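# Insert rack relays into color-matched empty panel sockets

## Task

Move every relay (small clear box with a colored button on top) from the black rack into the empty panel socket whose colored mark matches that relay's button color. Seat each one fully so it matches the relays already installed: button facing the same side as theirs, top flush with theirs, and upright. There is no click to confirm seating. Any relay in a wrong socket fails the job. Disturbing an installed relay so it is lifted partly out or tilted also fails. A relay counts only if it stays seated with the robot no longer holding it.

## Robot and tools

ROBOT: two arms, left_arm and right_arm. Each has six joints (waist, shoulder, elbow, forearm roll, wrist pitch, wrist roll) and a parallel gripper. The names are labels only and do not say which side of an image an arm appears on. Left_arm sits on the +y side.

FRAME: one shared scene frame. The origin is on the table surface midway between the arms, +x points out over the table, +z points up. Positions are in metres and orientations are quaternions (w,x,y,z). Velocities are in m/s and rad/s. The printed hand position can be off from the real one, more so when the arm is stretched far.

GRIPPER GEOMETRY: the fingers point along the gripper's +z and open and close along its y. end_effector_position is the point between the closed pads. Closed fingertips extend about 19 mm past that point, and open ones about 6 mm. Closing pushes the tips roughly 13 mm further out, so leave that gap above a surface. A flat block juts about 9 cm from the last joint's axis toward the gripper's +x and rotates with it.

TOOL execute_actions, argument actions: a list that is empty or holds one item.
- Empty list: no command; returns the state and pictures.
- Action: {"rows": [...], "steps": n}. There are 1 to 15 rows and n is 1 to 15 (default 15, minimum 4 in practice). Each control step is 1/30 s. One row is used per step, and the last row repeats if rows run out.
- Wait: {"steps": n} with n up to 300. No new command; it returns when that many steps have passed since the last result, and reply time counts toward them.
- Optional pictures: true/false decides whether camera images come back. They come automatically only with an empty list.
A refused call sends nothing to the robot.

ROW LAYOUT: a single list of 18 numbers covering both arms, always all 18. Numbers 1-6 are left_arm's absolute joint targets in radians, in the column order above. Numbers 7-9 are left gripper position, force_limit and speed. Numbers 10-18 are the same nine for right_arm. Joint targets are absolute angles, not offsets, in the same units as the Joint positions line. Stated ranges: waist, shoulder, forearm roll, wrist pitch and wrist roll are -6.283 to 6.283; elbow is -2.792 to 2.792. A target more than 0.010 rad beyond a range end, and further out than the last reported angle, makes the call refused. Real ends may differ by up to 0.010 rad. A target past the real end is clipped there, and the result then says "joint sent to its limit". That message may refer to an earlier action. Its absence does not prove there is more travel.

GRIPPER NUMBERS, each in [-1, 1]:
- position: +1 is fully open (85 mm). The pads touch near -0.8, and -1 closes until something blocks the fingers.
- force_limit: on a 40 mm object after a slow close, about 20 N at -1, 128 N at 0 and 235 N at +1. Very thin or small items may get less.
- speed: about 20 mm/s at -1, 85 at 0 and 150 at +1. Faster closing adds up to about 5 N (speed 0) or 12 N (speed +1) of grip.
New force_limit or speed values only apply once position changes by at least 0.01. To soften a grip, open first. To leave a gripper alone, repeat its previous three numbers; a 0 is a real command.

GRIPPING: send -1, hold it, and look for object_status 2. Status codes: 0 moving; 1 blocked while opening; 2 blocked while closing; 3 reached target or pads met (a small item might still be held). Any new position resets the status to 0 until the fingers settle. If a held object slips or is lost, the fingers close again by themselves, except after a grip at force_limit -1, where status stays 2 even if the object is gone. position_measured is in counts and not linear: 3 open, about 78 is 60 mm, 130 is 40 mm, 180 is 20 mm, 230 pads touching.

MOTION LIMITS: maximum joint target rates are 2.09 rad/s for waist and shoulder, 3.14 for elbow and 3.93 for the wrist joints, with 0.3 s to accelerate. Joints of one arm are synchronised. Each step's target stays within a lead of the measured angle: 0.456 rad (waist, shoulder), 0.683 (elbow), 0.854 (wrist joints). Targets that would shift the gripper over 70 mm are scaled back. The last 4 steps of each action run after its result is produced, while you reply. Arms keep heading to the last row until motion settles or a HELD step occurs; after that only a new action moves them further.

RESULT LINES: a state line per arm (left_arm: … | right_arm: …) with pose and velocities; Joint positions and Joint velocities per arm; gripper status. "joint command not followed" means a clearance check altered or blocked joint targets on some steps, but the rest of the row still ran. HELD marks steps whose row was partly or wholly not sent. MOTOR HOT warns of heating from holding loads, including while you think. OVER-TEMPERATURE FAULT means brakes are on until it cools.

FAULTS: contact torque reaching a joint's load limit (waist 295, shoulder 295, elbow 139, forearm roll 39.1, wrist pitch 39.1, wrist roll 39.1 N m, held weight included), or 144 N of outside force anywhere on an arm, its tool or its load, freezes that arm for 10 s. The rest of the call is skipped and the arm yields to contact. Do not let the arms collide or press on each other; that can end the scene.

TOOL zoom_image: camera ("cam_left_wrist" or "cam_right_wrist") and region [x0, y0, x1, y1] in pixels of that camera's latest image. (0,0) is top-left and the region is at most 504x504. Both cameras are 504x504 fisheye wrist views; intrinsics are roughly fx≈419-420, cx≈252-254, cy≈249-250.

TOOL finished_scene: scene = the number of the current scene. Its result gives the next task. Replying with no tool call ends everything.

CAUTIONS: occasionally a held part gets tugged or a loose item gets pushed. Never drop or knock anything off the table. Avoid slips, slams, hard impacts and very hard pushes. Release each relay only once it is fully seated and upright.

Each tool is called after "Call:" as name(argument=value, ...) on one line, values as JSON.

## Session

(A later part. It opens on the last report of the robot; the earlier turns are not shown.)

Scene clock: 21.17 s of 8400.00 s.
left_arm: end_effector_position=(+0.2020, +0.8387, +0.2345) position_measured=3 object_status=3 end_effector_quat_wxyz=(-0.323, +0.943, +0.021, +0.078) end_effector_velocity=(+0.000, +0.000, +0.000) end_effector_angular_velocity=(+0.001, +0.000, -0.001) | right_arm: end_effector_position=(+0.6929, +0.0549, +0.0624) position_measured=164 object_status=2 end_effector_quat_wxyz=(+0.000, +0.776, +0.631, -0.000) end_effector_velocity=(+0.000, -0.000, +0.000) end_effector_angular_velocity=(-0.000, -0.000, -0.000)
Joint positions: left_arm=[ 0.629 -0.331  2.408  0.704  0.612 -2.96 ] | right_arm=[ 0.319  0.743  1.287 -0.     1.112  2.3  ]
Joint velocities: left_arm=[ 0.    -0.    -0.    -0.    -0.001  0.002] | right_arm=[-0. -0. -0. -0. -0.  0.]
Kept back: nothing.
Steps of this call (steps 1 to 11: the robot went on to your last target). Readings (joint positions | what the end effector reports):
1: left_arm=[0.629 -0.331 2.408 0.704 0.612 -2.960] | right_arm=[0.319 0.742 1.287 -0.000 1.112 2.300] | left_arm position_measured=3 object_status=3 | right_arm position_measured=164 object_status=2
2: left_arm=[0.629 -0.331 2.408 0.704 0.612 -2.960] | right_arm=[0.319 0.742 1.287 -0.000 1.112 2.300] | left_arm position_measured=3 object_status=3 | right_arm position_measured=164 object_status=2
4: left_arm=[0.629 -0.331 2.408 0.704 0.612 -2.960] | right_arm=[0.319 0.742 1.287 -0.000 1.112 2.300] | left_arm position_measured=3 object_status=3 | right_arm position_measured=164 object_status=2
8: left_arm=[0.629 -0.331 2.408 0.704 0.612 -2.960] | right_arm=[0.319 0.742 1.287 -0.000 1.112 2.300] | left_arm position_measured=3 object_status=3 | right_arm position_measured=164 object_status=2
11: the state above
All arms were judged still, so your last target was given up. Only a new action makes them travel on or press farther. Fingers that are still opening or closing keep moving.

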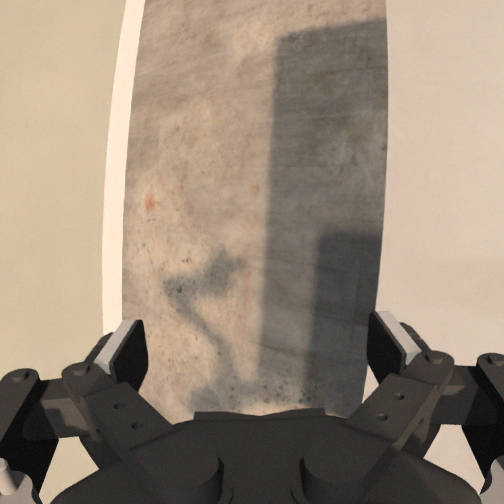

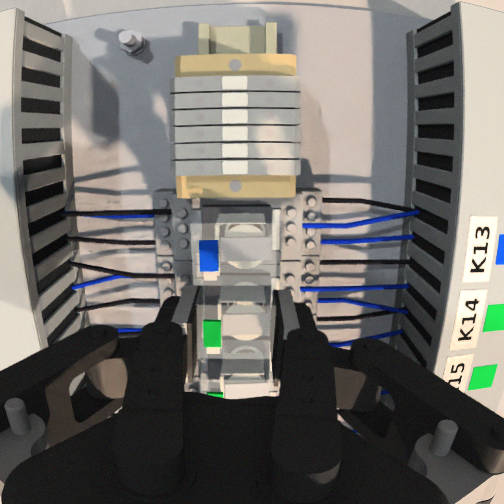

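Call:
execute_actions(actions=[{"rows":[[0.629,-0.331,2.408,0.704,0.612,-2.96,1,0,0,0.3194,0.7426,1.2874,0,1.1117,2.3004,0.1,-0.4,0]],"steps":11}])

Call:
execute_actions(actions=[{"rows":[[0.629,-0.331,2.408,0.704,0.612,-2.96,1,0,0,0.3194,0.6971,1.2376,0,1.2069,2.3004,0.1,-0.4,0]],"steps":15}])

Call:
execute_actions(actions=[{"steps":8}], pictures=true)

Scene clock: 21.53 s of 8400.00 s.
left_arm: end_effector_position=(+0.2020, +0.8387, +0.2345) position_measured=3 object_status=3 end_effector_quat_wxyz=(-0.323, +0.943, +0.021, +0.078) end_effector_velocity=(+0.000, -0.000, -0.000) end_effector_angular_velocity=(-0.000, -0.001, -0.000) | right_arm: end_effector_position=(+0.6929, +0.0551, +0.0614) position_measured=134 object_status=0 end_effector_quat_wxyz=(-0.000, +0.776, +0.631, -0.000) end_effector_velocity=(+0.002, +0.001, +0.003) end_effector_angular_velocity=(+0.002, -0.005, +0.000)
Joint positions: left_arm=[ 0.629 -0.331  2.408  0.704  0.612 -2.96 ] | right_arm=[0.319 0.744 1.288 0.    1.111 2.3  ]
Joint velocities: left_arm=[-0.     0.     0.     0.    -0.001 -0.001] | right_arm=[-0.    -0.    -0.005 -0.001  0.     0.   ]
Steps of this call (steps 1 to 4: nothing new was sent; steps 5 to 11: the first 7 steps of this action). Readings (joint positions | what the end effector reports):
5: left_arm=[0.629 -0.331 2.408 0.704 0.612 -2.960] | right_arm=[0.319 0.743 1.287 -0.000 1.112 2.300] | left_arm position_measured=3 object_status=3 | right_arm position_measured=164 object_status=0
6: left_arm=[0.629 -0.331 2.408 0.704 0.612 -2.960] | right_arm=[0.319 0.743 1.287 0.000 1.111 2.300] | left_arm position_measured=3 object_status=3 | right_arm position_measured=164 object_status=0
8: left_arm=[0.629 -0.331 2.408 0.704 0.612 -2.960] | right_arm=[0.319 0.744 1.288 0.000 1.111 2.300] | left_arm position_measured=3 object_status=3 | right_arm position_measured=155 object_status=0
11: the state above

Scene clock: 22.03 s of 8400.00 s.
left_arm: end_effector_position=(+0.2020, +0.8387, +0.2345) position_measured=3 object_status=3 end_effector_quat_wxyz=(-0.323, +0.943, +0.021, +0.078) end_effector_velocity=(+0.000, -0.000, -0.000) end_effector_angular_velocity=(-0.000, +0.001, -0.000) | right_arm: end_effector_position=(+0.6929, +0.0550, +0.1299) position_measured=117 object_status=3 end_effector_quat_wxyz=(-0.000, +0.776, +0.631, +0.000) end_effector_velocity=(+0.002, +0.002, +0.001) end_effector_angular_velocity=(+0.002, -0.003, +0.001)
Joint positions: left_arm=[ 0.629 -0.331  2.408  0.704  0.612 -2.96 ] | right_arm=[0.319 0.697 1.238 0.    1.207 2.3  ]
Joint velocities: left_arm=[-0.001 -0.     0.    -0.     0.001 -0.   ] | right_arm=[ 0.001  0.002 -0.006  0.     0.    -0.   ]
Steps of this call (steps 1 to 4: the last 4 steps of your previous action; steps 5 to 15: the first 11 steps of this action). Readings (joint positions | what the end effector reports):
5: left_arm=[0.629 -0.331 2.408 0.704 0.612 -2.960] | right_arm=[0.319 0.743 1.287 0.000 1.112 2.300] | left_arm position_measured=3 object_status=3 | right_arm position_measured=117 object_status=0
6: left_arm=[0.629 -0.331 2.408 0.704 0.612 -2.960] | right_arm=[0.319 0.740 1.284 -0.000 1.119 2.300] | left_arm position_measured=3 object_status=3 | right_arm position_measured=117 object_status=0
8: left_arm=[0.629 -0.331 2.408 0.704 0.612 -2.960] | right_arm=[0.319 0.716 1.256 -0.000 1.171 2.300] | left_arm position_measured=3 object_status=3 | right_arm position_measured=117 object_status=0
12: left_arm=[0.629 -0.331 2.408 0.704 0.612 -2.960] | right_arm=[0.319 0.697 1.238 0.000 1.207 2.300] | left_arm position_measured=3 object_status=3 | right_arm position_measured=117 object_status=3
15: the state above

Scene clock: 22.30 s of 8400.00 s.
left_arm: end_effector_position=(+0.2020, +0.8387, +0.2345) position_measured=3 object_status=3 end_effector_quat_wxyz=(-0.323, +0.943, +0.021, +0.078) end_effector_velocity=(+0.000, -0.000, -0.000) end_effector_angular_velocity=(+0.000, -0.001, -0.001) | right_arm: end_effector_position=(+0.6930, +0.0550, +0.1298) position_measured=117 object_status=3 end_effector_quat_wxyz=(+0.000, +0.776, +0.631, +0.000) end_effector_velocity=(+0.000, -0.000, +0.001) end_effector_angular_velocity=(+0.001, -0.001, -0.001)
Joint positions: left_arm=[ 0.629 -0.331  2.408  0.704  0.612 -2.96 ] | right_arm=[0.319 0.697 1.238 0.    1.207 2.3  ]
Joint velocities: left_arm=[-0.    -0.     0.    -0.    -0.001 -0.   ] | right_arm=[-0.001 -0.001 -0.     0.     0.    -0.   ]
Kept back: nothing.
Steps of this call (steps 1 to 4: the last 4 steps of your previous action; steps 5 to 8: the robot went on to your last target). Readings (joint positions | what the end effector reports):
1: left_arm=[0.629 -0.331 2.408 0.704 0.612 -2.960] | right_arm=[0.319 0.697 1.238 0.000 1.207 2.300] | left_arm position_measured=3 object_status=3 | right_arm position_measured=117 object_status=3
2: left_arm=[0.629 -0.331 2.408 0.704 0.612 -2.960] | right_arm=[0.319 0.697 1.238 0.000 1.207 2.300] | left_arm position_measured=3 object_status=3 | right_arm position_measured=117 object_status=3
4: left_arm=[0.629 -0.331 2.408 0.704 0.612 -2.960] | right_arm=[0.319 0.697 1.238 0.000 1.207 2.300] | left_arm position_measured=3 object_status=3 | right_arm position_measured=117 object_status=3
8: the state above

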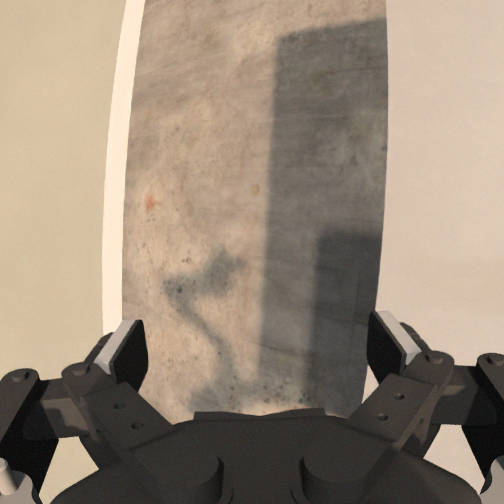

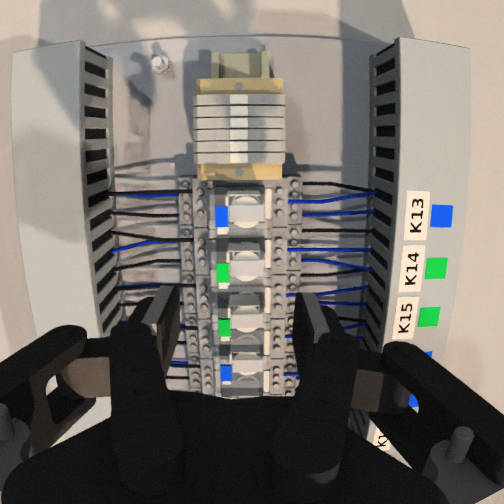

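Call:
execute_actions(actions=[{"rows":[[0.629,-0.331,2.408,0.704,0.612,-2.96,1,0,0,0.0571,0.4968,1.5752,0,1.0696,-0.8089,0.1,-0.4,0]],"steps":15}])

Call:
execute_actions(actions=[{"steps":32}], pictures=true)

Scene clock: 22.93 s of 8400.00 s.
left_arm: end_effector_position=(+0.2020, +0.8387, +0.2345) position_measured=3 object_status=3 end_effector_quat_wxyz=(-0.323, +0.943, +0.021, +0.078) end_effector_velocity=(+0.000, -0.000, -0.000) end_effector_angular_velocity=(-0.000, -0.001, +0.001) | right_arm: end_effector_position=(+0.6914, -0.0706, +0.1313) position_measured=117 object_status=3 end_effector_quat_wxyz=(-0.000, +0.649, +0.761, -0.000) end_effector_velocity=(-0.044, -0.402, +0.004) end_effector_angular_velocity=(+0.003, -0.002, +1.742)
Joint positions: left_arm=[ 0.629 -0.331  2.408  0.704  0.612 -2.96 ] | right_arm=[ 0.194  0.602  1.399 -0.     1.142  1.809]
Joint velocities: left_arm=[-0.001 -0.     0.     0.    -0.    -0.002] | right_arm=[-0.411 -0.317  0.529  0.    -0.215 -2.154]
Steps of this call (steps 1 to 8: the robot went on to your last target; steps 9 to 19: the first 11 steps of this action). Readings (joint positions | what the end effector reports):
9: left_arm=[0.629 -0.331 2.408 0.704 0.612 -2.960] | right_arm=[0.319 0.697 1.238 -0.000 1.207 2.300] | left_arm position_measured=3 object_status=3 | right_arm position_measured=117 object_status=3
10: left_arm=[0.629 -0.331 2.408 0.704 0.612 -2.960] | right_arm=[0.317 0.696 1.240 -0.000 1.207 2.294] | left_arm position_measured=3 object_status=3 | right_arm position_measured=117 object_status=3
12: left_arm=[0.629 -0.331 2.408 0.704 0.612 -2.960] | right_arm=[0.300 0.683 1.263 0.000 1.197 2.237] | left_arm position_measured=3 object_status=3 | right_arm position_measured=117 object_status=3
16: left_arm=[0.629 -0.331 2.408 0.704 0.612 -2.960] | right_arm=[0.237 0.635 1.344 -0.000 1.164 2.011] | left_arm position_measured=3 object_status=3 | right_arm position_measured=117 object_status=3
19: the state above

Scene clock: 24.00 s of 8400.00 s.
left_arm: end_effector_position=(+0.2020, +0.8387, +0.2345) position_measured=3 object_status=3 end_effector_quat_wxyz=(-0.323, +0.943, +0.021, +0.078) end_effector_velocity=(+0.001, -0.000, -0.000) end_effector_angular_velocity=(+0.000, -0.002, -0.001) | right_arm: end_effector_position=(+0.6632, -0.1988, +0.1298) position_measured=117 object_status=3 end_effector_quat_wxyz=(-0.000, -0.510, +0.860, -0.000) end_effector_velocity=(+0.000, -0.001, +0.000) end_effector_angular_velocity=(-0.000, -0.000, +0.001)
Joint positions: left_arm=[ 0.629 -0.331  2.408  0.704  0.612 -2.96 ] | right_arm=[ 0.057  0.497  1.575 -0.     1.07  -0.809]
Joint velocities: left_arm=[-0.001 -0.     0.    -0.    -0.001 -0.002] | right_arm=[-0.001 -0.     0.    -0.001 -0.    -0.001]
Kept back: nothing.
Steps of this call (steps 1 to 4: the last 4 steps of your previous action; steps 5 to 32: the robot went on to your last target). Readings (joint positions | what the end effector reports):
1: left_arm=[0.629 -0.331 2.408 0.704 0.612 -2.960] | right_arm=[0.180 0.591 1.417 -0.000 1.134 1.733] | left_arm position_measured=3 object_status=3 | right_arm position_measured=117 object_status=3
2: left_arm=[0.629 -0.331 2.408 0.704 0.612 -2.960] | right_arm=[0.167 0.581 1.434 -0.000 1.127 1.653] | left_arm position_measured=3 object_status=3 | right_arm position_measured=117 object_status=3
4: left_arm=[0.629 -0.331 2.408 0.704 0.612 -2.960] | right_arm=[0.141 0.562 1.467 -0.000 1.114 1.474] | left_arm position_measured=3 object_status=3 | right_arm position_measured=117 object_status=3
8: left_arm=[0.629 -0.331 2.408 0.704 0.612 -2.960] | right_arm=[0.098 0.528 1.523 -0.000 1.091 1.023] | left_arm position_measured=3 object_status=3 | right_arm position_measured=117 object_status=3
32: the state above

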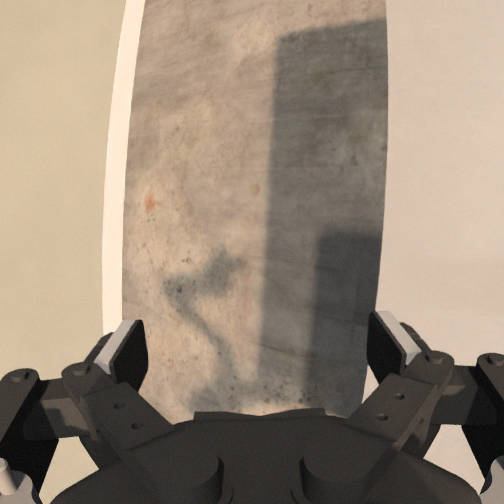

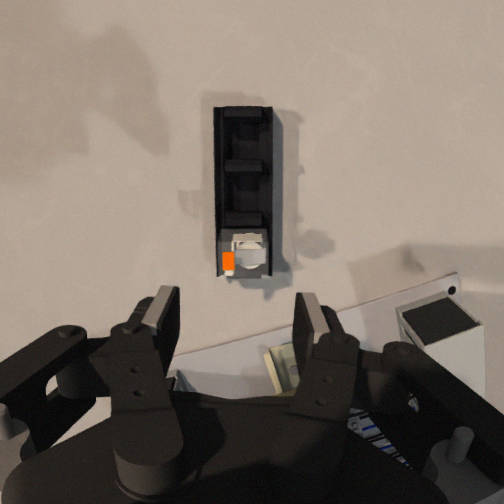

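Call:
zoom_image(camera="cam_right_wrist", region=[200,210,300,310])

Region (200, 210, 300, 310) of cam_right_wrist's 504x504 image, scaled by 5.040, with more detail than that image has.

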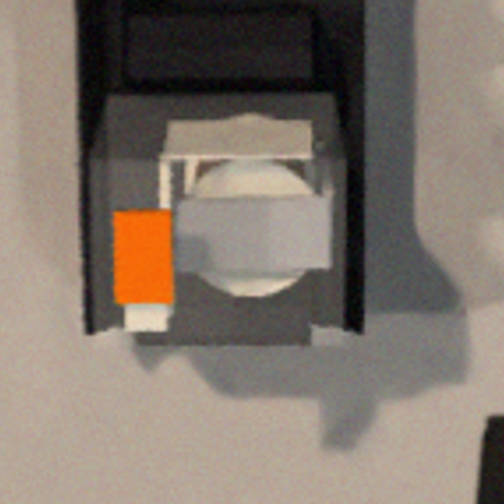

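Call:
execute_actions(actions=[{"rows":[[0.629,-0.331,2.408,0.704,0.612,-2.96,1,0,0,0.0596,0.5716,1.6371,0,0.9329,-0.8064,0.1,-0.4,0]],"steps":15}])

Call:
execute_actions(actions=[{"steps":8}], pictures=true)

Scene clock: 24.67 s of 8400.00 s.
left_arm: end_effector_position=(+0.2020, +0.8387, +0.2345) position_measured=3 object_status=3 end_effector_quat_wxyz=(-0.323, +0.943, +0.021, +0.078) end_effector_velocity=(+0.000, +0.000, +0.000) end_effector_angular_velocity=(-0.000, -0.000, +0.001) | right_arm: end_effector_position=(+0.6616, -0.1972, +0.0418) position_measured=117 object_status=3 end_effector_quat_wxyz=(-0.000, -0.510, +0.860, -0.000) end_effector_velocity=(+0.000, +0.000, -0.000) end_effector_angular_velocity=(-0.000, -0.001, -0.000)
Joint positions: left_arm=[ 0.629 -0.331  2.408  0.704  0.612 -2.96 ] | right_arm=[ 0.06   0.572  1.637 -0.     0.933 -0.807]
Joint velocities: left_arm=[-0.     0.    -0.001 -0.     0.001 -0.001] | right_arm=[ 0.     0.     0.    -0.001 -0.001  0.001]
Steps of this call (steps 1 to 9: the robot went on to your last target; steps 10 to 20: the first 11 steps of this action). Readings (joint positions | what the end effector reports):
10: left_arm=[0.629 -0.331 2.408 0.704 0.612 -2.960] | right_arm=[0.057 0.497 1.575 0.000 1.069 -0.809] | left_arm position_measured=3 object_status=3 | right_arm position_measured=117 object_status=3
11: left_arm=[0.629 -0.331 2.408 0.704 0.612 -2.960] | right_arm=[0.057 0.500 1.578 0.000 1.062 -0.809] | left_arm position_measured=3 object_status=3 | right_arm position_measured=117 object_status=3
13: left_arm=[0.629 -0.331 2.408 0.704 0.612 -2.960] | right_arm=[0.058 0.528 1.602 0.000 1.009 -0.809] | left_arm position_measured=3 object_status=3 | right_arm position_measured=117 object_status=3
17: left_arm=[0.629 -0.331 2.408 0.704 0.612 -2.960] | right_arm=[0.060 0.572 1.637 -0.000 0.934 -0.807] | left_arm position_measured=3 object_status=3 | right_arm position_measured=117 object_status=3
20: the state above

Scene clock: 24.93 s of 8400.00 s.
left_arm: end_effector_position=(+0.2020, +0.8387, +0.2345) position_measured=3 object_status=3 end_effector_quat_wxyz=(-0.323, +0.943, +0.021, +0.078) end_effector_velocity=(-0.000, +0.001, +0.000) end_effector_angular_velocity=(+0.000, -0.001, +0.001) | right_arm: end_effector_position=(+0.6614, -0.1972, +0.0418) position_measured=117 object_status=3 end_effector_quat_wxyz=(-0.000, -0.510, +0.860, +0.000) end_effector_velocity=(+0.000, +0.000, +0.001) end_effector_angular_velocity=(+0.000, -0.001, +0.000)
Joint positions: left_arm=[ 0.629 -0.331  2.408  0.704  0.612 -2.96 ] | right_arm=[ 0.06   0.572  1.637 -0.     0.933 -0.806]
Joint velocities: left_arm=[ 0.002  0.    -0.    -0.    -0.001 -0.   ] | right_arm=[ 0.    -0.001  0.    -0.    -0.     0.   ]
Kept back: nothing.
Steps of this call (steps 1 to 4: the last 4 steps of your previous action; steps 5 to 8: the robot went on to your last target). Readings (joint positions | what the end effector reports):
1: left_arm=[0.629 -0.331 2.408 0.704 0.612 -2.960] | right_arm=[0.060 0.572 1.637 -0.000 0.933 -0.806] | left_arm position_measured=3 object_status=3 | right_arm position_measured=117 object_status=3
2: left_arm=[0.629 -0.331 2.408 0.704 0.612 -2.960] | right_arm=[0.060 0.572 1.637 -0.000 0.933 -0.806] | left_arm position_measured=3 object_status=3 | right_arm position_measured=117 object_status=3
4: left_arm=[0.629 -0.331 2.408 0.704 0.612 -2.960] | right_arm=[0.060 0.572 1.637 -0.000 0.933 -0.806] | left_arm position_measured=3 object_status=3 | right_arm position_measured=117 object_status=3
8: the state above

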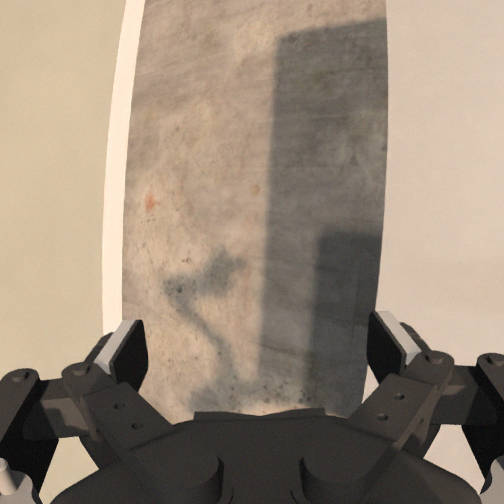

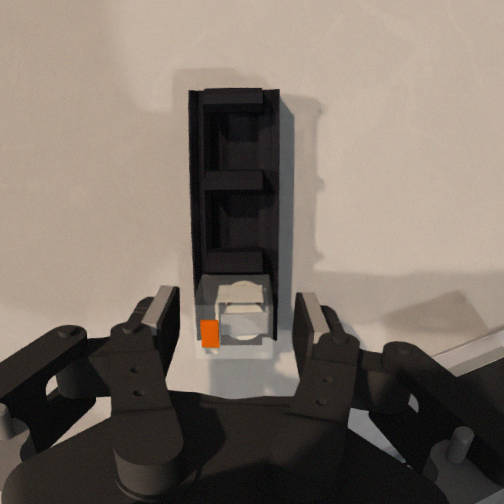

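Button at (210,334). Close.

Call:
execute_actions(actions=[{"rows":[[0.629,-0.331,2.408,0.704,0.612,-2.96,1,0,0,0.0596,0.5716,1.6371,0,0.9329,-0.8064,-1,-0.4,-0.3]],"steps":15}])

Call:
execute_actions(actions=[{"steps":9}])

Scene clock: 25.40 s of 8400.00 s.
left_arm: end_effector_position=(+0.2020, +0.8387, +0.2345) position_measured=3 object_status=3 end_effector_quat_wxyz=(-0.323, +0.943, +0.021, +0.078) end_effector_velocity=(+0.001, +0.000, +0.001) end_effector_angular_velocity=(+0.001, -0.001, -0.002) | right_arm: end_effector_position=(+0.6614, -0.1972, +0.0419) position_measured=162 object_status=0 end_effector_quat_wxyz=(+0.000, -0.510, +0.860, -0.000) end_effector_velocity=(+0.000, -0.000, +0.001) end_effector_angular_velocity=(+0.001, -0.002, -0.001)
Joint positions: left_arm=[ 0.629 -0.331  2.408  0.704  0.612 -2.96 ] | right_arm=[ 0.06   0.572  1.637 -0.     0.933 -0.806]
Joint velocities: left_arm=[ 0.    -0.    -0.001 -0.    -0.001  0.001] | right_arm=[-0.001 -0.002  0.     0.     0.    -0.   ]
Steps of this call (steps 1 to 3: the robot went on to your last target; steps 4 to 14: the first 11 steps of this action). Readings (joint positions | what the end effector reports):
4: left_arm=[0.629 -0.331 2.408 0.704 0.612 -2.960] | right_arm=[0.060 0.572 1.637 -0.000 0.933 -0.806] | left_arm position_measured=3 object_status=3 | right_arm position_measured=117 object_status=0
5: left_arm=[0.629 -0.331 2.408 0.704 0.612 -2.960] | right_arm=[0.060 0.572 1.637 -0.000 0.933 -0.806] | left_arm position_measured=3 object_status=3 | right_arm position_measured=117 object_status=0
7: left_arm=[0.629 -0.331 2.408 0.704 0.612 -2.960] | right_arm=[0.060 0.572 1.637 -0.000 0.933 -0.806] | left_arm position_measured=3 object_status=3 | right_arm position_measured=124 object_status=0
11: left_arm=[0.629 -0.331 2.408 0.704 0.612 -2.960] | right_arm=[0.060 0.572 1.637 -0.000 0.933 -0.806] | left_arm position_measured=3 object_status=3 | right_arm position_measured=146 object_status=0
14: the state above

Scene clock: 25.70 s of 8400.00 s.
left_arm: end_effector_position=(+0.2020, +0.8387, +0.2345) position_measured=3 object_status=3 end_effector_quat_wxyz=(-0.323, +0.943, +0.021, +0.078) end_effector_velocity=(-0.001, +0.001, +0.001) end_effector_angular_velocity=(+0.001, -0.001, +0.003) | right_arm: end_effector_position=(+0.6614, -0.1972, +0.0419) position_measured=164 object_status=2 end_effector_quat_wxyz=(+0.000, -0.510, +0.860, -0.000) end_effector_velocity=(-0.000, +0.000, +0.000) end_effector_angular_velocity=(-0.000, -0.001, +0.001)
Joint positions: left_arm=[ 0.629 -0.331  2.408  0.704  0.612 -2.96 ] | right_arm=[ 0.06   0.572  1.637 -0.     0.933 -0.806]
Joint velocities: left_arm=[ 0.002  0.    -0.001  0.     0.001 -0.   ] | right_arm=[ 0.001 -0.    -0.    -0.    -0.    -0.   ]
Kept back: nothing.
Steps of this call (steps 1 to 4: the last 4 steps of your previous action; steps 5 to 9: the robot went on to your last target). Readings (joint positions | what the end effector reports):
1: left_arm=[0.629 -0.331 2.408 0.704 0.612 -2.960] | right_arm=[0.060 0.572 1.637 -0.000 0.933 -0.806] | left_arm position_measured=3 object_status=3 | right_arm position_measured=164 object_status=0
2: left_arm=[0.629 -0.331 2.408 0.704 0.612 -2.960] | right_arm=[0.060 0.572 1.637 -0.000 0.933 -0.806] | left_arm position_measured=3 object_status=3 | right_arm position_measured=164 object_status=0
4: left_arm=[0.629 -0.331 2.408 0.704 0.612 -2.960] | right_arm=[0.060 0.572 1.637 -0.000 0.933 -0.806] | left_arm position_measured=3 object_status=3 | right_arm position_measured=164 object_status=0
8: left_arm=[0.629 -0.331 2.408 0.704 0.612 -2.960] | right_arm=[0.060 0.572 1.637 -0.000 0.933 -0.806] | left_arm position_measured=3 object_status=3 | right_arm position_measured=164 object_status=2
9: the state above

Call:
execute_actions(actions=[{"rows":[[0.629,-0.331,2.408,0.704,0.612,-2.96,1,0,0,0.0596,0.495,1.5781,0,1.0685,-0.8064,-1,-0.4,-0.3]],"steps":12}])

Call:
execute_actions(actions=[{"rows":[[0.629,-0.331,2.408,0.704,0.612,-2.96,1,0,0,0.2114,0.5875,1.4262,0,1.1279,2.1924,-1,-0.4,-0.3]],"steps":15}])

Call:
execute_actions(actions=[{"steps":32}], pictures=true)

Scene clock: 26.33 s of 8400.00 s.
left_arm: end_effector_position=(+0.2020, +0.8387, +0.2345) position_measured=3 object_status=3 end_effector_quat_wxyz=(-0.323, +0.943, +0.021, +0.078) end_effector_velocity=(-0.001, -0.000, +0.000) end_effector_angular_velocity=(-0.001, +0.001, +0.002) | right_arm: end_effector_position=(+0.6616, -0.1971, +0.1300) position_measured=164 object_status=2 end_effector_quat_wxyz=(+0.001, -0.510, +0.860, -0.000) end_effector_velocity=(-0.013, -0.004, +0.009) end_effector_angular_velocity=(-0.009, +0.032, -0.000)
Joint positions: left_arm=[ 0.629 -0.331  2.408  0.704  0.612 -2.96 ] | right_arm=[ 0.06   0.495  1.578  0.     1.067 -0.806]
Joint velocities: left_arm=[-0.    -0.    -0.     0.     0.003 -0.002] | right_arm=[-0.    -0.012 -0.    -0.     0.045 -0.   ]
Steps of this call (steps 1 to 11: the robot went on to your last target; steps 12 to 19: the first 8 steps of this action). Readings (joint positions | what the end effector reports):
12: left_arm=[0.629 -0.331 2.408 0.704 0.612 -2.960] | right_arm=[0.060 0.571 1.637 -0.000 0.933 -0.806] | left_arm position_measured=3 object_status=3 | right_arm position_measured=164 object_status=2
13: left_arm=[0.629 -0.331 2.408 0.704 0.612 -2.960] | right_arm=[0.060 0.568 1.635 -0.000 0.939 -0.806] | left_arm position_measured=3 object_status=3 | right_arm position_measured=164 object_status=2
15: left_arm=[0.629 -0.331 2.408 0.704 0.612 -2.960] | right_arm=[0.060 0.540 1.612 -0.000 0.991 -0.806] | left_arm position_measured=3 object_status=3 | right_arm position_measured=164 object_status=2
19: the state above

Scene clock: 26.83 s of 8400.00 s.
left_arm: end_effector_position=(+0.2020, +0.8387, +0.2345) position_measured=3 object_status=3 end_effector_quat_wxyz=(-0.323, +0.943, +0.021, +0.078) end_effector_velocity=(+0.001, -0.001, -0.001) end_effector_angular_velocity=(-0.000, +0.001, -0.003) | right_arm: end_effector_position=(+0.6737, -0.1123, +0.1303) position_measured=164 object_status=2 end_effector_quat_wxyz=(+0.000, -0.244, +0.970, -0.000) end_effector_velocity=(+0.023, +0.298, -0.001) end_effector_angular_velocity=(+0.000, +0.000, -3.198)
Joint positions: left_arm=[ 0.629 -0.331  2.408  0.704  0.612 -2.96 ] | right_arm=[ 0.155  0.553  1.482 -0.     1.106 -0.133]
Joint velocities: left_arm=[-0.002 -0.     0.001 -0.    -0.     0.001] | right_arm=[ 0.328  0.201 -0.329  0.     0.128  3.526]
Steps of this call (steps 1 to 4: the last 4 steps of your previous action; steps 5 to 15: the first 11 steps of this action). Readings (joint positions | what the end effector reports):
5: left_arm=[0.629 -0.331 2.408 0.704 0.612 -2.960] | right_arm=[0.060 0.495 1.578 0.000 1.068 -0.806] | left_arm position_measured=3 object_status=3 | right_arm position_measured=164 object_status=2
6: left_arm=[0.629 -0.331 2.408 0.704 0.612 -2.960] | right_arm=[0.061 0.496 1.577 -0.000 1.069 -0.798] | left_arm position_measured=3 object_status=3 | right_arm position_measured=164 object_status=2
8: left_arm=[0.629 -0.331 2.408 0.704 0.612 -2.960] | right_arm=[0.071 0.502 1.567 -0.000 1.073 -0.741] | left_arm position_measured=3 object_status=3 | right_arm position_measured=164 object_status=2
12: left_arm=[0.629 -0.331 2.408 0.704 0.612 -2.960] | right_arm=[0.119 0.531 1.519 -0.000 1.092 -0.454] | left_arm position_measured=3 object_status=3 | right_arm position_measured=164 object_status=2
15: the state above

Scene clock: 27.90 s of 8400.00 s.
left_arm: end_effector_position=(+0.2020, +0.8387, +0.2345) position_measured=3 object_status=3 end_effector_quat_wxyz=(-0.323, +0.943, +0.021, +0.078) end_effector_velocity=(+0.000, -0.000, +0.000) end_effector_angular_velocity=(+0.000, -0.001, -0.001) | right_arm: end_effector_position=(+0.6757, -0.0609, +0.1298) position_measured=164 object_status=2 end_effector_quat_wxyz=(+0.000, +0.776, +0.631, -0.000) end_effector_velocity=(-0.000, +0.000, -0.001) end_effector_angular_velocity=(-0.001, +0.001, +0.001)
Joint positions: left_arm=[ 0.629 -0.331  2.408  0.704  0.612 -2.96 ] | right_arm=[ 0.211  0.587  1.426 -0.     1.128  2.192]
Joint velocities: left_arm=[-0.001 -0.     0.     0.    -0.001 -0.   ] | right_arm=[ 0.001  0.002 -0.    -0.001 -0.     0.   ]
Kept back: nothing.
Steps of this call (steps 1 to 4: the last 4 steps of your previous action; steps 5 to 32: the robot went on to your last target). Readings (joint positions | what the end effector reports):
1: left_arm=[0.629 -0.331 2.408 0.704 0.612 -2.960] | right_arm=[0.166 0.560 1.472 -0.000 1.110 -0.011] | left_arm position_measured=3 object_status=3 | right_arm position_measured=164 object_status=2
2: left_arm=[0.629 -0.331 2.408 0.704 0.612 -2.960] | right_arm=[0.175 0.565 1.462 -0.000 1.114 0.114] | left_arm position_measured=3 object_status=3 | right_arm position_measured=164 object_status=2
4: left_arm=[0.629 -0.331 2.408 0.704 0.612 -2.960] | right_arm=[0.189 0.574 1.449 -0.000 1.119 0.365] | left_arm position_measured=3 object_status=3 | right_arm position_measured=164 object_status=2
8: left_arm=[0.629 -0.331 2.408 0.704 0.612 -2.960] | right_arm=[0.203 0.582 1.435 -0.000 1.125 0.866] | left_arm position_measured=3 object_status=3 | right_arm position_measured=164 object_status=2
32: the state above

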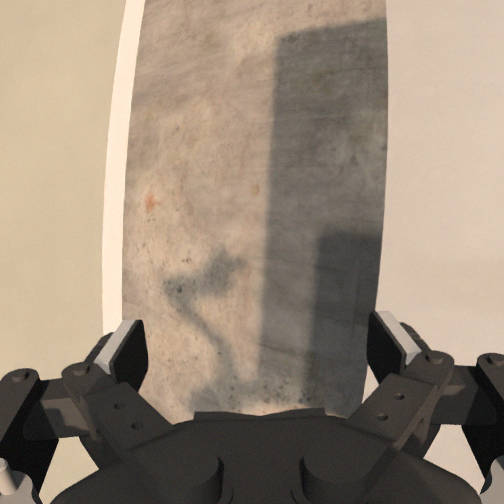

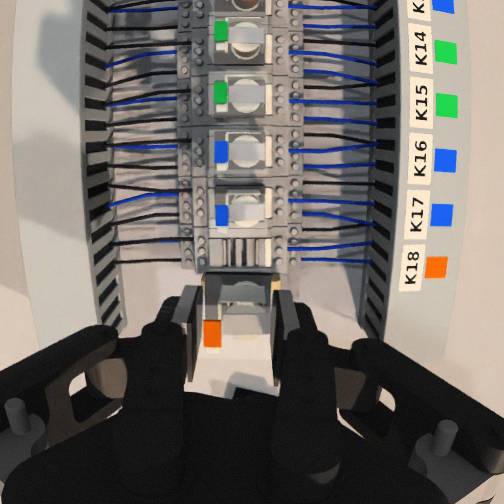

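Call:
zoom_image(camera="cam_right_wrist", region=[180,190,300,360])

Region (180, 190, 300, 360) of cam_right_wrist's 504x504 image, scaled by 2.965, with more detail than that image has; it fills the left 356 columns of this view, and the rest is white.

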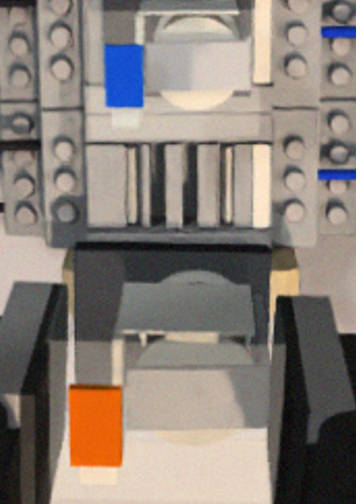

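Call:
execute_actions(actions=[{"rows":[[0.629,-0.331,2.408,0.704,0.612,-2.96,1,0,0,0.2114,0.6171,1.4561,0,1.0684,2.1924,-1,-0.4,-0.3]],"steps":14}])

Call:
execute_actions(actions=[{"steps":7}], pictures=true)

Call:
zoom_image(camera="cam_right_wrist", region=[180,190,300,360])

Scene clock: 28.53 s of 8400.00 s.
left_arm: end_effector_position=(+0.2020, +0.8387, +0.2345) position_measured=3 object_status=3 end_effector_quat_wxyz=(-0.323, +0.943, +0.021, +0.078) end_effector_velocity=(+0.000, -0.000, -0.000) end_effector_angular_velocity=(-0.000, +0.001, -0.001) | right_arm: end_effector_position=(+0.6757, -0.0608, +0.0895) position_measured=164 object_status=2 end_effector_quat_wxyz=(-0.000, +0.776, +0.631, -0.000) end_effector_velocity=(-0.002, -0.000, -0.001) end_effector_angular_velocity=(+0.000, +0.002, -0.000)
Joint positions: left_arm=[ 0.629 -0.331  2.408  0.704  0.612 -2.96 ] | right_arm=[ 0.211  0.618  1.456 -0.     1.069  2.192]
Joint velocities: left_arm=[-0.001  0.     0.    -0.     0.     0.001] | right_arm=[ 0.    -0.001  0.003  0.001 -0.001 -0.   ]
Steps of this call (steps 1 to 9: the robot went on to your last target; steps 10 to 19: the first 10 steps of this action). Readings (joint positions | what the end effector reports):
10: left_arm=[0.629 -0.331 2.408 0.704 0.612 -2.960] | right_arm=[0.211 0.588 1.426 -0.000 1.128 2.192] | left_arm position_measured=3 object_status=3 | right_arm position_measured=164 object_status=2
11: left_arm=[0.629 -0.331 2.408 0.704 0.612 -2.960] | right_arm=[0.211 0.591 1.429 0.000 1.121 2.192] | left_arm position_measured=3 object_status=3 | right_arm position_measured=164 object_status=2
13: left_arm=[0.629 -0.331 2.408 0.704 0.612 -2.960] | right_arm=[0.211 0.611 1.451 0.000 1.081 2.192] | left_arm position_measured=3 object_status=3 | right_arm position_measured=164 object_status=2
17: left_arm=[0.629 -0.331 2.408 0.704 0.612 -2.960] | right_arm=[0.211 0.618 1.456 -0.000 1.069 2.192] | left_arm position_measured=3 object_status=3 | right_arm position_measured=164 object_status=2
19: the state above

Scene clock: 28.77 s of 8400.00 s.
left_arm: end_effector_position=(+0.2020, +0.8387, +0.2345) position_measured=3 object_status=3 end_effector_quat_wxyz=(-0.323, +0.943, +0.021, +0.078) end_effector_velocity=(-0.000, -0.000, -0.001) end_effector_angular_velocity=(-0.001, +0.001, -0.000) | right_arm: end_effector_position=(+0.6756, -0.0609, +0.0897) position_measured=164 object_status=2 end_effector_quat_wxyz=(-0.000, +0.776, +0.631, -0.000) end_effector_velocity=(+0.000, -0.000, +0.001) end_effector_angular_velocity=(+0.000, -0.001, -0.000)
Joint positions: left_arm=[ 0.629 -0.331  2.408  0.704  0.612 -2.96 ] | right_arm=[ 0.211  0.617  1.456 -0.     1.068  2.192]
Joint velocities: left_arm=[-0.     0.     0.001  0.     0.    -0.   ] | right_arm=[-0.    -0.001  0.    -0.    -0.     0.   ]
Kept back: nothing.
Steps of this call (steps 1 to 4: the last 4 steps of your previous action; steps 5 to 7: the robot went on to your last target). Readings (joint positions | what the end effector reports):
1: left_arm=[0.629 -0.331 2.408 0.704 0.612 -2.960] | right_arm=[0.211 0.617 1.456 -0.000 1.068 2.192] | left_arm position_measured=3 object_status=3 | right_arm position_measured=164 object_status=2
2: left_arm=[0.629 -0.331 2.408 0.704 0.612 -2.960] | right_arm=[0.211 0.617 1.456 -0.000 1.068 2.192] | left_arm position_measured=3 object_status=3 | right_arm position_measured=164 object_status=2
4: left_arm=[0.629 -0.331 2.408 0.704 0.612 -2.960] | right_arm=[0.211 0.617 1.456 -0.000 1.068 2.192] | left_arm position_measured=3 object_status=3 | right_arm position_measured=164 object_status=2
7: the state above

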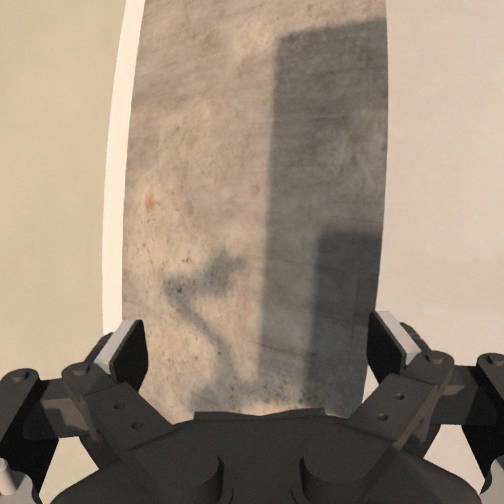

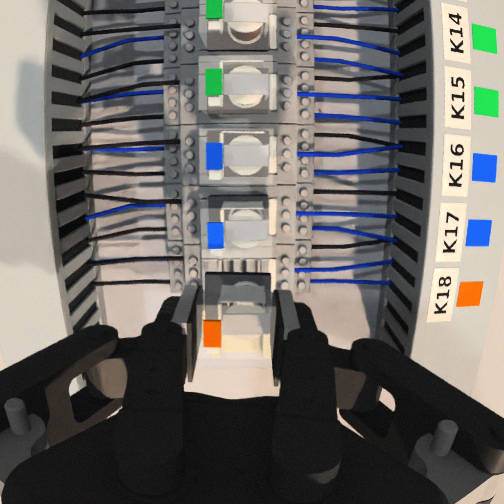

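Region (180, 190, 300, 360) of cam_right_wrist's 504x504 image, scaled by 2.965, with more detail than that image has; it fills the left 356 columns of this view, and the rest is white.

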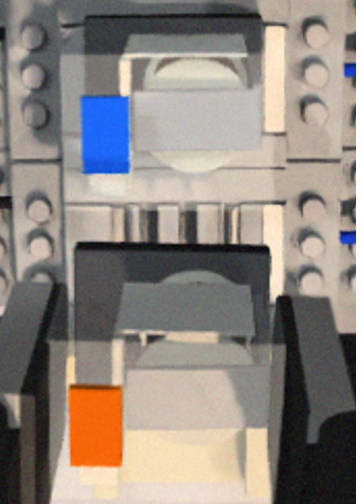

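Call:
execute_actions(actions=[{"rows":[[0.629,-0.331,2.408,0.704,0.612,-2.96,1,0,0,0.2114,0.6189,1.4576,0,1.0651,2.1924,-1,-0.4,-0.3],[0.629,-0.331,2.408,0.704,0.612,-2.96,1,0,0,0.2114,0.6207,1.459,0,1.0618,2.1924,-1,-0.4,-0.3],[0.629,-0.331,2.408,0.704,0.612,-2.96,1,0,0,0.2114,0.6225,1.4605,0,1.0586,2.1924,-1,-0.4,-0.3],[0.629,-0.331,2.408,0.704,0.612,-2.96,1,0,0,0.2114,0.6243,1.462,0,1.0553,2.1924,-1,-0.4,-0.3],[0.629,-0.331,2.408,0.704,0.612,-2.96,1,0,0,0.2114,0.6262,1.4635,0,1.052,2.1924,-1,-0.4,-0.3],[0.629,-0.331,2.408,0.704,0.612,-2.96,1,0,0,0.2114,0.628,1.4649,0,1.0487,2.1924,-1,-0.4,-0.3],[0.629,-0.331,2.408,0.704,0.612,-2.96,1,0,0,0.2114,0.6298,1.4664,0,1.0454,2.1924,-1,-0.4,-0.3],[0.629,-0.331,2.408,0.704,0.612,-2.96,1,0,0,0.2114,0.6316,1.4679,0,1.0422,2.1924,-1,-0.4,-0.3],[0.629,-0.331,2.408,0.704,0.612,-2.96,1,0,0,0.2114,0.6334,1.4693,0,1.0389,2.1924,-1,-0.4,-0.3],[0.629,-0.331,2.408,0.704,0.612,-2.96,1,0,0,0.2114,0.6352,1.4708,0,1.0356,2.1924,-1,-0.4,-0.3]],"steps":15}])

Call:
execute_actions(actions=[{"steps":7}], pictures=true)

Call:
zoom_image(camera="cam_right_wrist", region=[180,190,300,360])

Scene clock: 29.47 s of 8400.00 s.
left_arm: end_effector_position=(+0.2020, +0.8387, +0.2345) position_measured=3 object_status=3 end_effector_quat_wxyz=(-0.323, +0.943, +0.021, +0.078) end_effector_velocity=(+0.000, -0.000, +0.000) end_effector_angular_velocity=(+0.000, +0.001, -0.001) | right_arm: end_effector_position=(+0.6757, -0.0609, +0.0689) position_measured=164 object_status=2 end_effector_quat_wxyz=(-0.000, +0.776, +0.631, +0.000) end_effector_velocity=(-0.001, -0.000, -0.054) end_effector_angular_velocity=(-0.001, +0.002, +0.000)
Joint positions: left_arm=[ 0.629 -0.331  2.408  0.704  0.612 -2.96 ] | right_arm=[0.211 0.634 1.47  0.    1.038 2.192]
Joint velocities: left_arm=[-0.001 -0.    -0.001 -0.     0.001  0.001] | right_arm=[ 0.     0.044  0.035  0.    -0.077  0.   ]
Steps of this call (steps 1 to 10: the robot went on to your last target; steps 11 to 21: the first 11 steps of this action). Readings (joint positions | what the end effector reports):
11: left_arm=[0.629 -0.331 2.408 0.704 0.612 -2.960] | right_arm=[0.211 0.617 1.456 0.000 1.068 2.192] | left_arm position_measured=3 object_status=3 | right_arm position_measured=164 object_status=2
12: left_arm=[0.629 -0.331 2.408 0.704 0.612 -2.960] | right_arm=[0.211 0.617 1.457 0.000 1.066 2.192] | left_arm position_measured=3 object_status=3 | right_arm position_measured=164 object_status=2
14: left_arm=[0.629 -0.331 2.408 0.704 0.612 -2.960] | right_arm=[0.211 0.621 1.460 0.000 1.061 2.192] | left_arm position_measured=3 object_status=3 | right_arm position_measured=164 object_status=2
18: left_arm=[0.629 -0.331 2.408 0.704 0.612 -2.960] | right_arm=[0.211 0.628 1.465 0.000 1.048 2.192] | left_arm position_measured=3 object_status=3 | right_arm position_measured=164 object_status=2
21: the state above

Scene clock: 29.70 s of 8400.00 s.
left_arm: end_effector_position=(+0.2020, +0.8387, +0.2345) position_measured=3 object_status=3 end_effector_quat_wxyz=(-0.323, +0.943, +0.021, +0.078) end_effector_velocity=(+0.001, -0.000, +0.000) end_effector_angular_velocity=(+0.001, -0.002, -0.002) | right_arm: end_effector_position=(+0.6757, -0.0609, +0.0674) position_measured=164 object_status=2 end_effector_quat_wxyz=(+0.000, +0.776, +0.630, +0.000) end_effector_velocity=(-0.000, +0.000, -0.002) end_effector_angular_velocity=(-0.001, +0.001, +0.001)
Joint positions: left_arm=[ 0.629 -0.331  2.408  0.704  0.612 -2.96 ] | right_arm=[0.211 0.635 1.471 0.    1.036 2.192]
Joint velocities: left_arm=[-0.002 -0.    -0.     0.    -0.002 -0.001] | right_arm=[ 0.001  0.002  0.001 -0.    -0.002  0.   ]
Kept back: nothing.
Steps of this call (steps 1 to 4: the last 4 steps of your previous action; steps 5 to 7: the robot went on to your last target). Readings (joint positions | what the end effector reports):
1: left_arm=[0.629 -0.331 2.408 0.704 0.612 -2.960] | right_arm=[0.211 0.635 1.471 0.000 1.036 2.192] | left_arm position_measured=3 object_status=3 | right_arm position_measured=164 object_status=2
2: left_arm=[0.629 -0.331 2.408 0.704 0.612 -2.960] | right_arm=[0.211 0.635 1.471 0.000 1.036 2.192] | left_arm position_measured=3 object_status=3 | right_arm position_measured=164 object_status=2
4: left_arm=[0.629 -0.331 2.408 0.704 0.612 -2.960] | right_arm=[0.211 0.635 1.471 0.000 1.036 2.192] | left_arm position_measured=3 object_status=3 | right_arm position_measured=164 object_status=2
7: the state above

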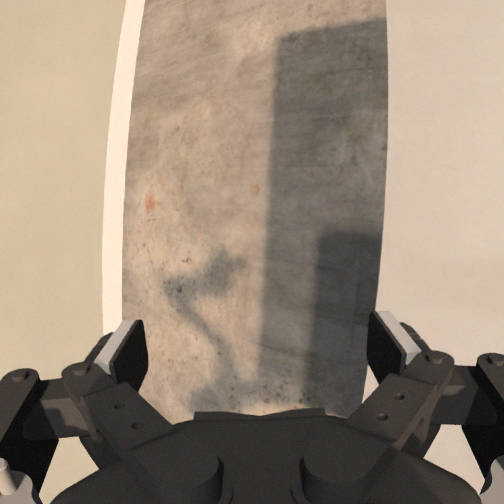

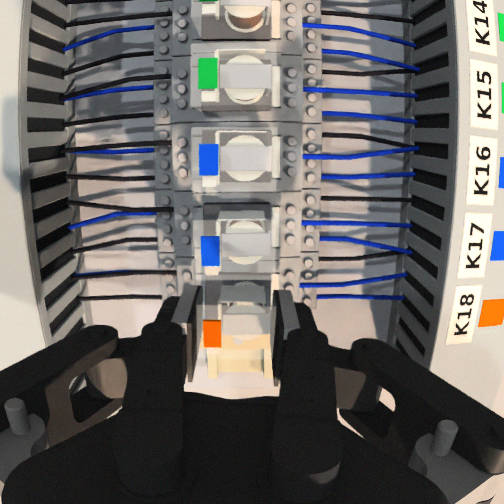

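Region (180, 190, 300, 360) of cam_right_wrist's 504x504 image, scaled by 2.965, with more detail than that image has; it fills the left 356 columns of this view, and the rest is white.

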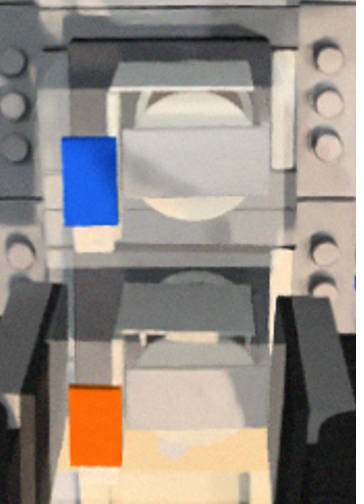

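Call:
execute_actions(actions=[{"rows":[[0.629,-0.331,2.408,0.704,0.612,-2.96,1,0,0,0.2118,0.6352,1.4708,0,1.0356,2.1924,-1,-0.4,-0.3],[0.629,-0.331,2.408,0.704,0.612,-2.96,1,0,0,0.2118,0.6355,1.471,0,1.0351,2.1924,-1,-0.4,-0.3],[0.629,-0.331,2.408,0.704,0.612,-2.96,1,0,0,0.2118,0.6359,1.4713,0,1.0345,2.1924,-1,-0.4,-0.3],[0.629,-0.331,2.408,0.704,0.612,-2.96,1,0,0,0.2118,0.6362,1.4715,0,1.0339,2.1924,-1,-0.4,-0.3],[0.629,-0.331,2.408,0.704,0.612,-2.96,1,0,0,0.2118,0.6365,1.4718,0,1.0334,2.1924,-1,-0.4,-0.3],[0.629,-0.331,2.408,0.704,0.612,-2.96,1,0,0,0.2118,0.6368,1.472,0,1.0328,2.1924,-1,-0.4,-0.3],[0.629,-0.331,2.408,0.704,0.612,-2.96,1,0,0,0.2118,0.6372,1.4722,0,1.0323,2.1924,-1,-0.4,-0.3],[0.629,-0.331,2.408,0.704,0.612,-2.96,1,0,0,0.2118,0.6375,1.4725,0,1.0317,2.1924,-1,-0.4,-0.3],[0.629,-0.331,2.408,0.704,0.612,-2.96,1,0,0,0.2118,0.6378,1.4727,0,1.0312,2.1924,-1,-0.4,-0.3],[0.629,-0.331,2.408,0.704,0.612,-2.96,1,0,0,0.2118,0.6381,1.4729,0,1.0306,2.1924,-1,-0.4,-0.3],[0.629,-0.331,2.408,0.704,0.612,-2.96,1,0,0,0.2118,0.6385,1.4732,0,1.03,2.1924,-1,-0.4,-0.3],[0.629,-0.331,2.408,0.704,0.612,-2.96,1,0,0,0.2118,0.6388,1.4734,0,1.0295,2.1924,-1,-0.4,-0.3],[0.629,-0.331,2.408,0.704,0.612,-2.96,1,0,0,0.2118,0.6391,1.4736,0,1.029,2.1924,-1,-0.4,-0.3],[0.629,-0.331,2.408,0.704,0.612,-2.96,1,0,0,0.2118,0.6394,1.4738,0,1.0284,2.1924,-1,-0.4,-0.3]],"steps":15}])

Call:
execute_actions(actions=[{"steps":9}], pictures=true)

Call:
zoom_image(camera="cam_right_wrist", region=[180,190,300,360])

Scene clock: 30.40 s of 8400.00 s.
left_arm: end_effector_position=(+0.2020, +0.8387, +0.2345) position_measured=3 object_status=3 end_effector_quat_wxyz=(-0.323, +0.943, +0.021, +0.078) end_effector_velocity=(-0.000, +0.000, +0.001) end_effector_angular_velocity=(+0.001, -0.000, +0.002) | right_arm: end_effector_position=(+0.6755, -0.0606, +0.0641) position_measured=164 object_status=2 end_effector_quat_wxyz=(+0.000, +0.776, +0.631, +0.000) end_effector_velocity=(-0.000, +0.000, -0.012) end_effector_angular_velocity=(-0.000, +0.001, +0.000)
Joint positions: left_arm=[ 0.629 -0.331  2.408  0.704  0.612 -2.96 ] | right_arm=[ 0.212  0.638  1.473 -0.     1.031  2.192]
Joint velocities: left_arm=[ 0.001 -0.    -0.001  0.     0.001 -0.   ] | right_arm=[ 0.001  0.01   0.007  0.    -0.017 -0.   ]
Steps of this call (steps 1 to 10: the robot went on to your last target; steps 11 to 21: the first 11 steps of this action). Readings (joint positions | what the end effector reports):
11: left_arm=[0.629 -0.331 2.408 0.704 0.612 -2.960] | right_arm=[0.211 0.635 1.471 0.000 1.036 2.192] | left_arm position_measured=3 object_status=3 | right_arm position_measured=164 object_status=2
12: left_arm=[0.629 -0.331 2.408 0.704 0.612 -2.960] | right_arm=[0.211 0.635 1.471 0.000 1.036 2.192] | left_arm position_measured=3 object_status=3 | right_arm position_measured=164 object_status=2
14: left_arm=[0.629 -0.331 2.408 0.704 0.612 -2.960] | right_arm=[0.212 0.636 1.471 -0.000 1.035 2.192] | left_arm position_measured=3 object_status=3 | right_arm position_measured=164 object_status=2
18: left_arm=[0.629 -0.331 2.408 0.704 0.612 -2.960] | right_arm=[0.212 0.637 1.472 -0.000 1.033 2.192] | left_arm position_measured=3 object_status=3 | right_arm position_measured=164 object_status=2
21: the state above

Scene clock: 30.70 s of 8400.00 s.
left_arm: end_effector_position=(+0.2020, +0.8387, +0.2345) position_measured=3 object_status=3 end_effector_quat_wxyz=(-0.323, +0.943, +0.021, +0.078) end_effector_velocity=(-0.000, -0.000, -0.001) end_effector_angular_velocity=(-0.001, +0.001, +0.001) | right_arm: end_effector_position=(+0.6755, -0.0606, +0.0625) position_measured=164 object_status=2 end_effector_quat_wxyz=(+0.000, +0.776, +0.631, +0.000) end_effector_velocity=(+0.000, -0.000, -0.001) end_effector_angular_velocity=(+0.000, +0.000, -0.001)
Joint positions: left_arm=[ 0.629 -0.331  2.408  0.704  0.612 -2.96 ] | right_arm=[ 0.212  0.639  1.474 -0.     1.029  2.192]
Joint velocities: left_arm=[-0.     0.     0.001 -0.     0.001 -0.001] | right_arm=[-0.001  0.     0.     0.    -0.001  0.   ]
Kept back: nothing.
Steps of this call (steps 1 to 4: the last 4 steps of your previous action; steps 5 to 9: the robot went on to your last target). Readings (joint positions | what the end effector reports):
1: left_arm=[0.629 -0.331 2.408 0.704 0.612 -2.960] | right_arm=[0.212 0.638 1.473 -0.000 1.030 2.192] | left_arm position_measured=3 object_status=3 | right_arm position_measured=164 object_status=2
2: left_arm=[0.629 -0.331 2.408 0.704 0.612 -2.960] | right_arm=[0.212 0.639 1.473 -0.000 1.030 2.192] | left_arm position_measured=3 object_status=3 | right_arm position_measured=164 object_status=2
4: left_arm=[0.629 -0.331 2.408 0.704 0.612 -2.960] | right_arm=[0.212 0.639 1.474 -0.000 1.029 2.192] | left_arm position_measured=3 object_status=3 | right_arm position_measured=164 object_status=2
8: left_arm=[0.629 -0.331 2.408 0.704 0.612 -2.960] | right_arm=[0.212 0.639 1.474 -0.000 1.029 2.192] | left_arm position_measured=3 object_status=3 | right_arm position_measured=164 object_status=2
9: the state above

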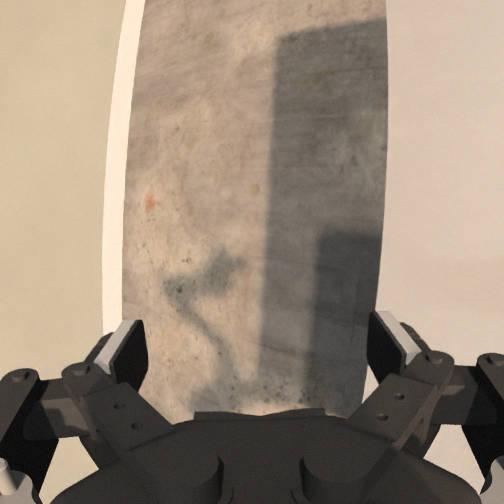

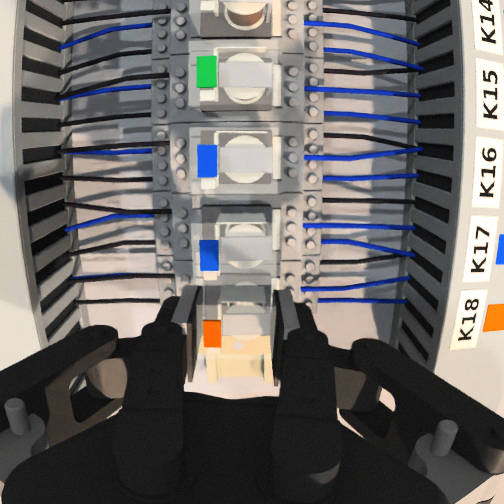

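Region (180, 190, 300, 360) of cam_right_wrist's 504x504 image, scaled by 2.965, with more detail than that image has; it fills the left 356 columns of this view, and the rest is white.

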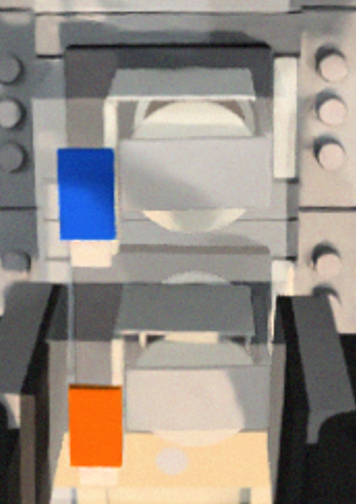

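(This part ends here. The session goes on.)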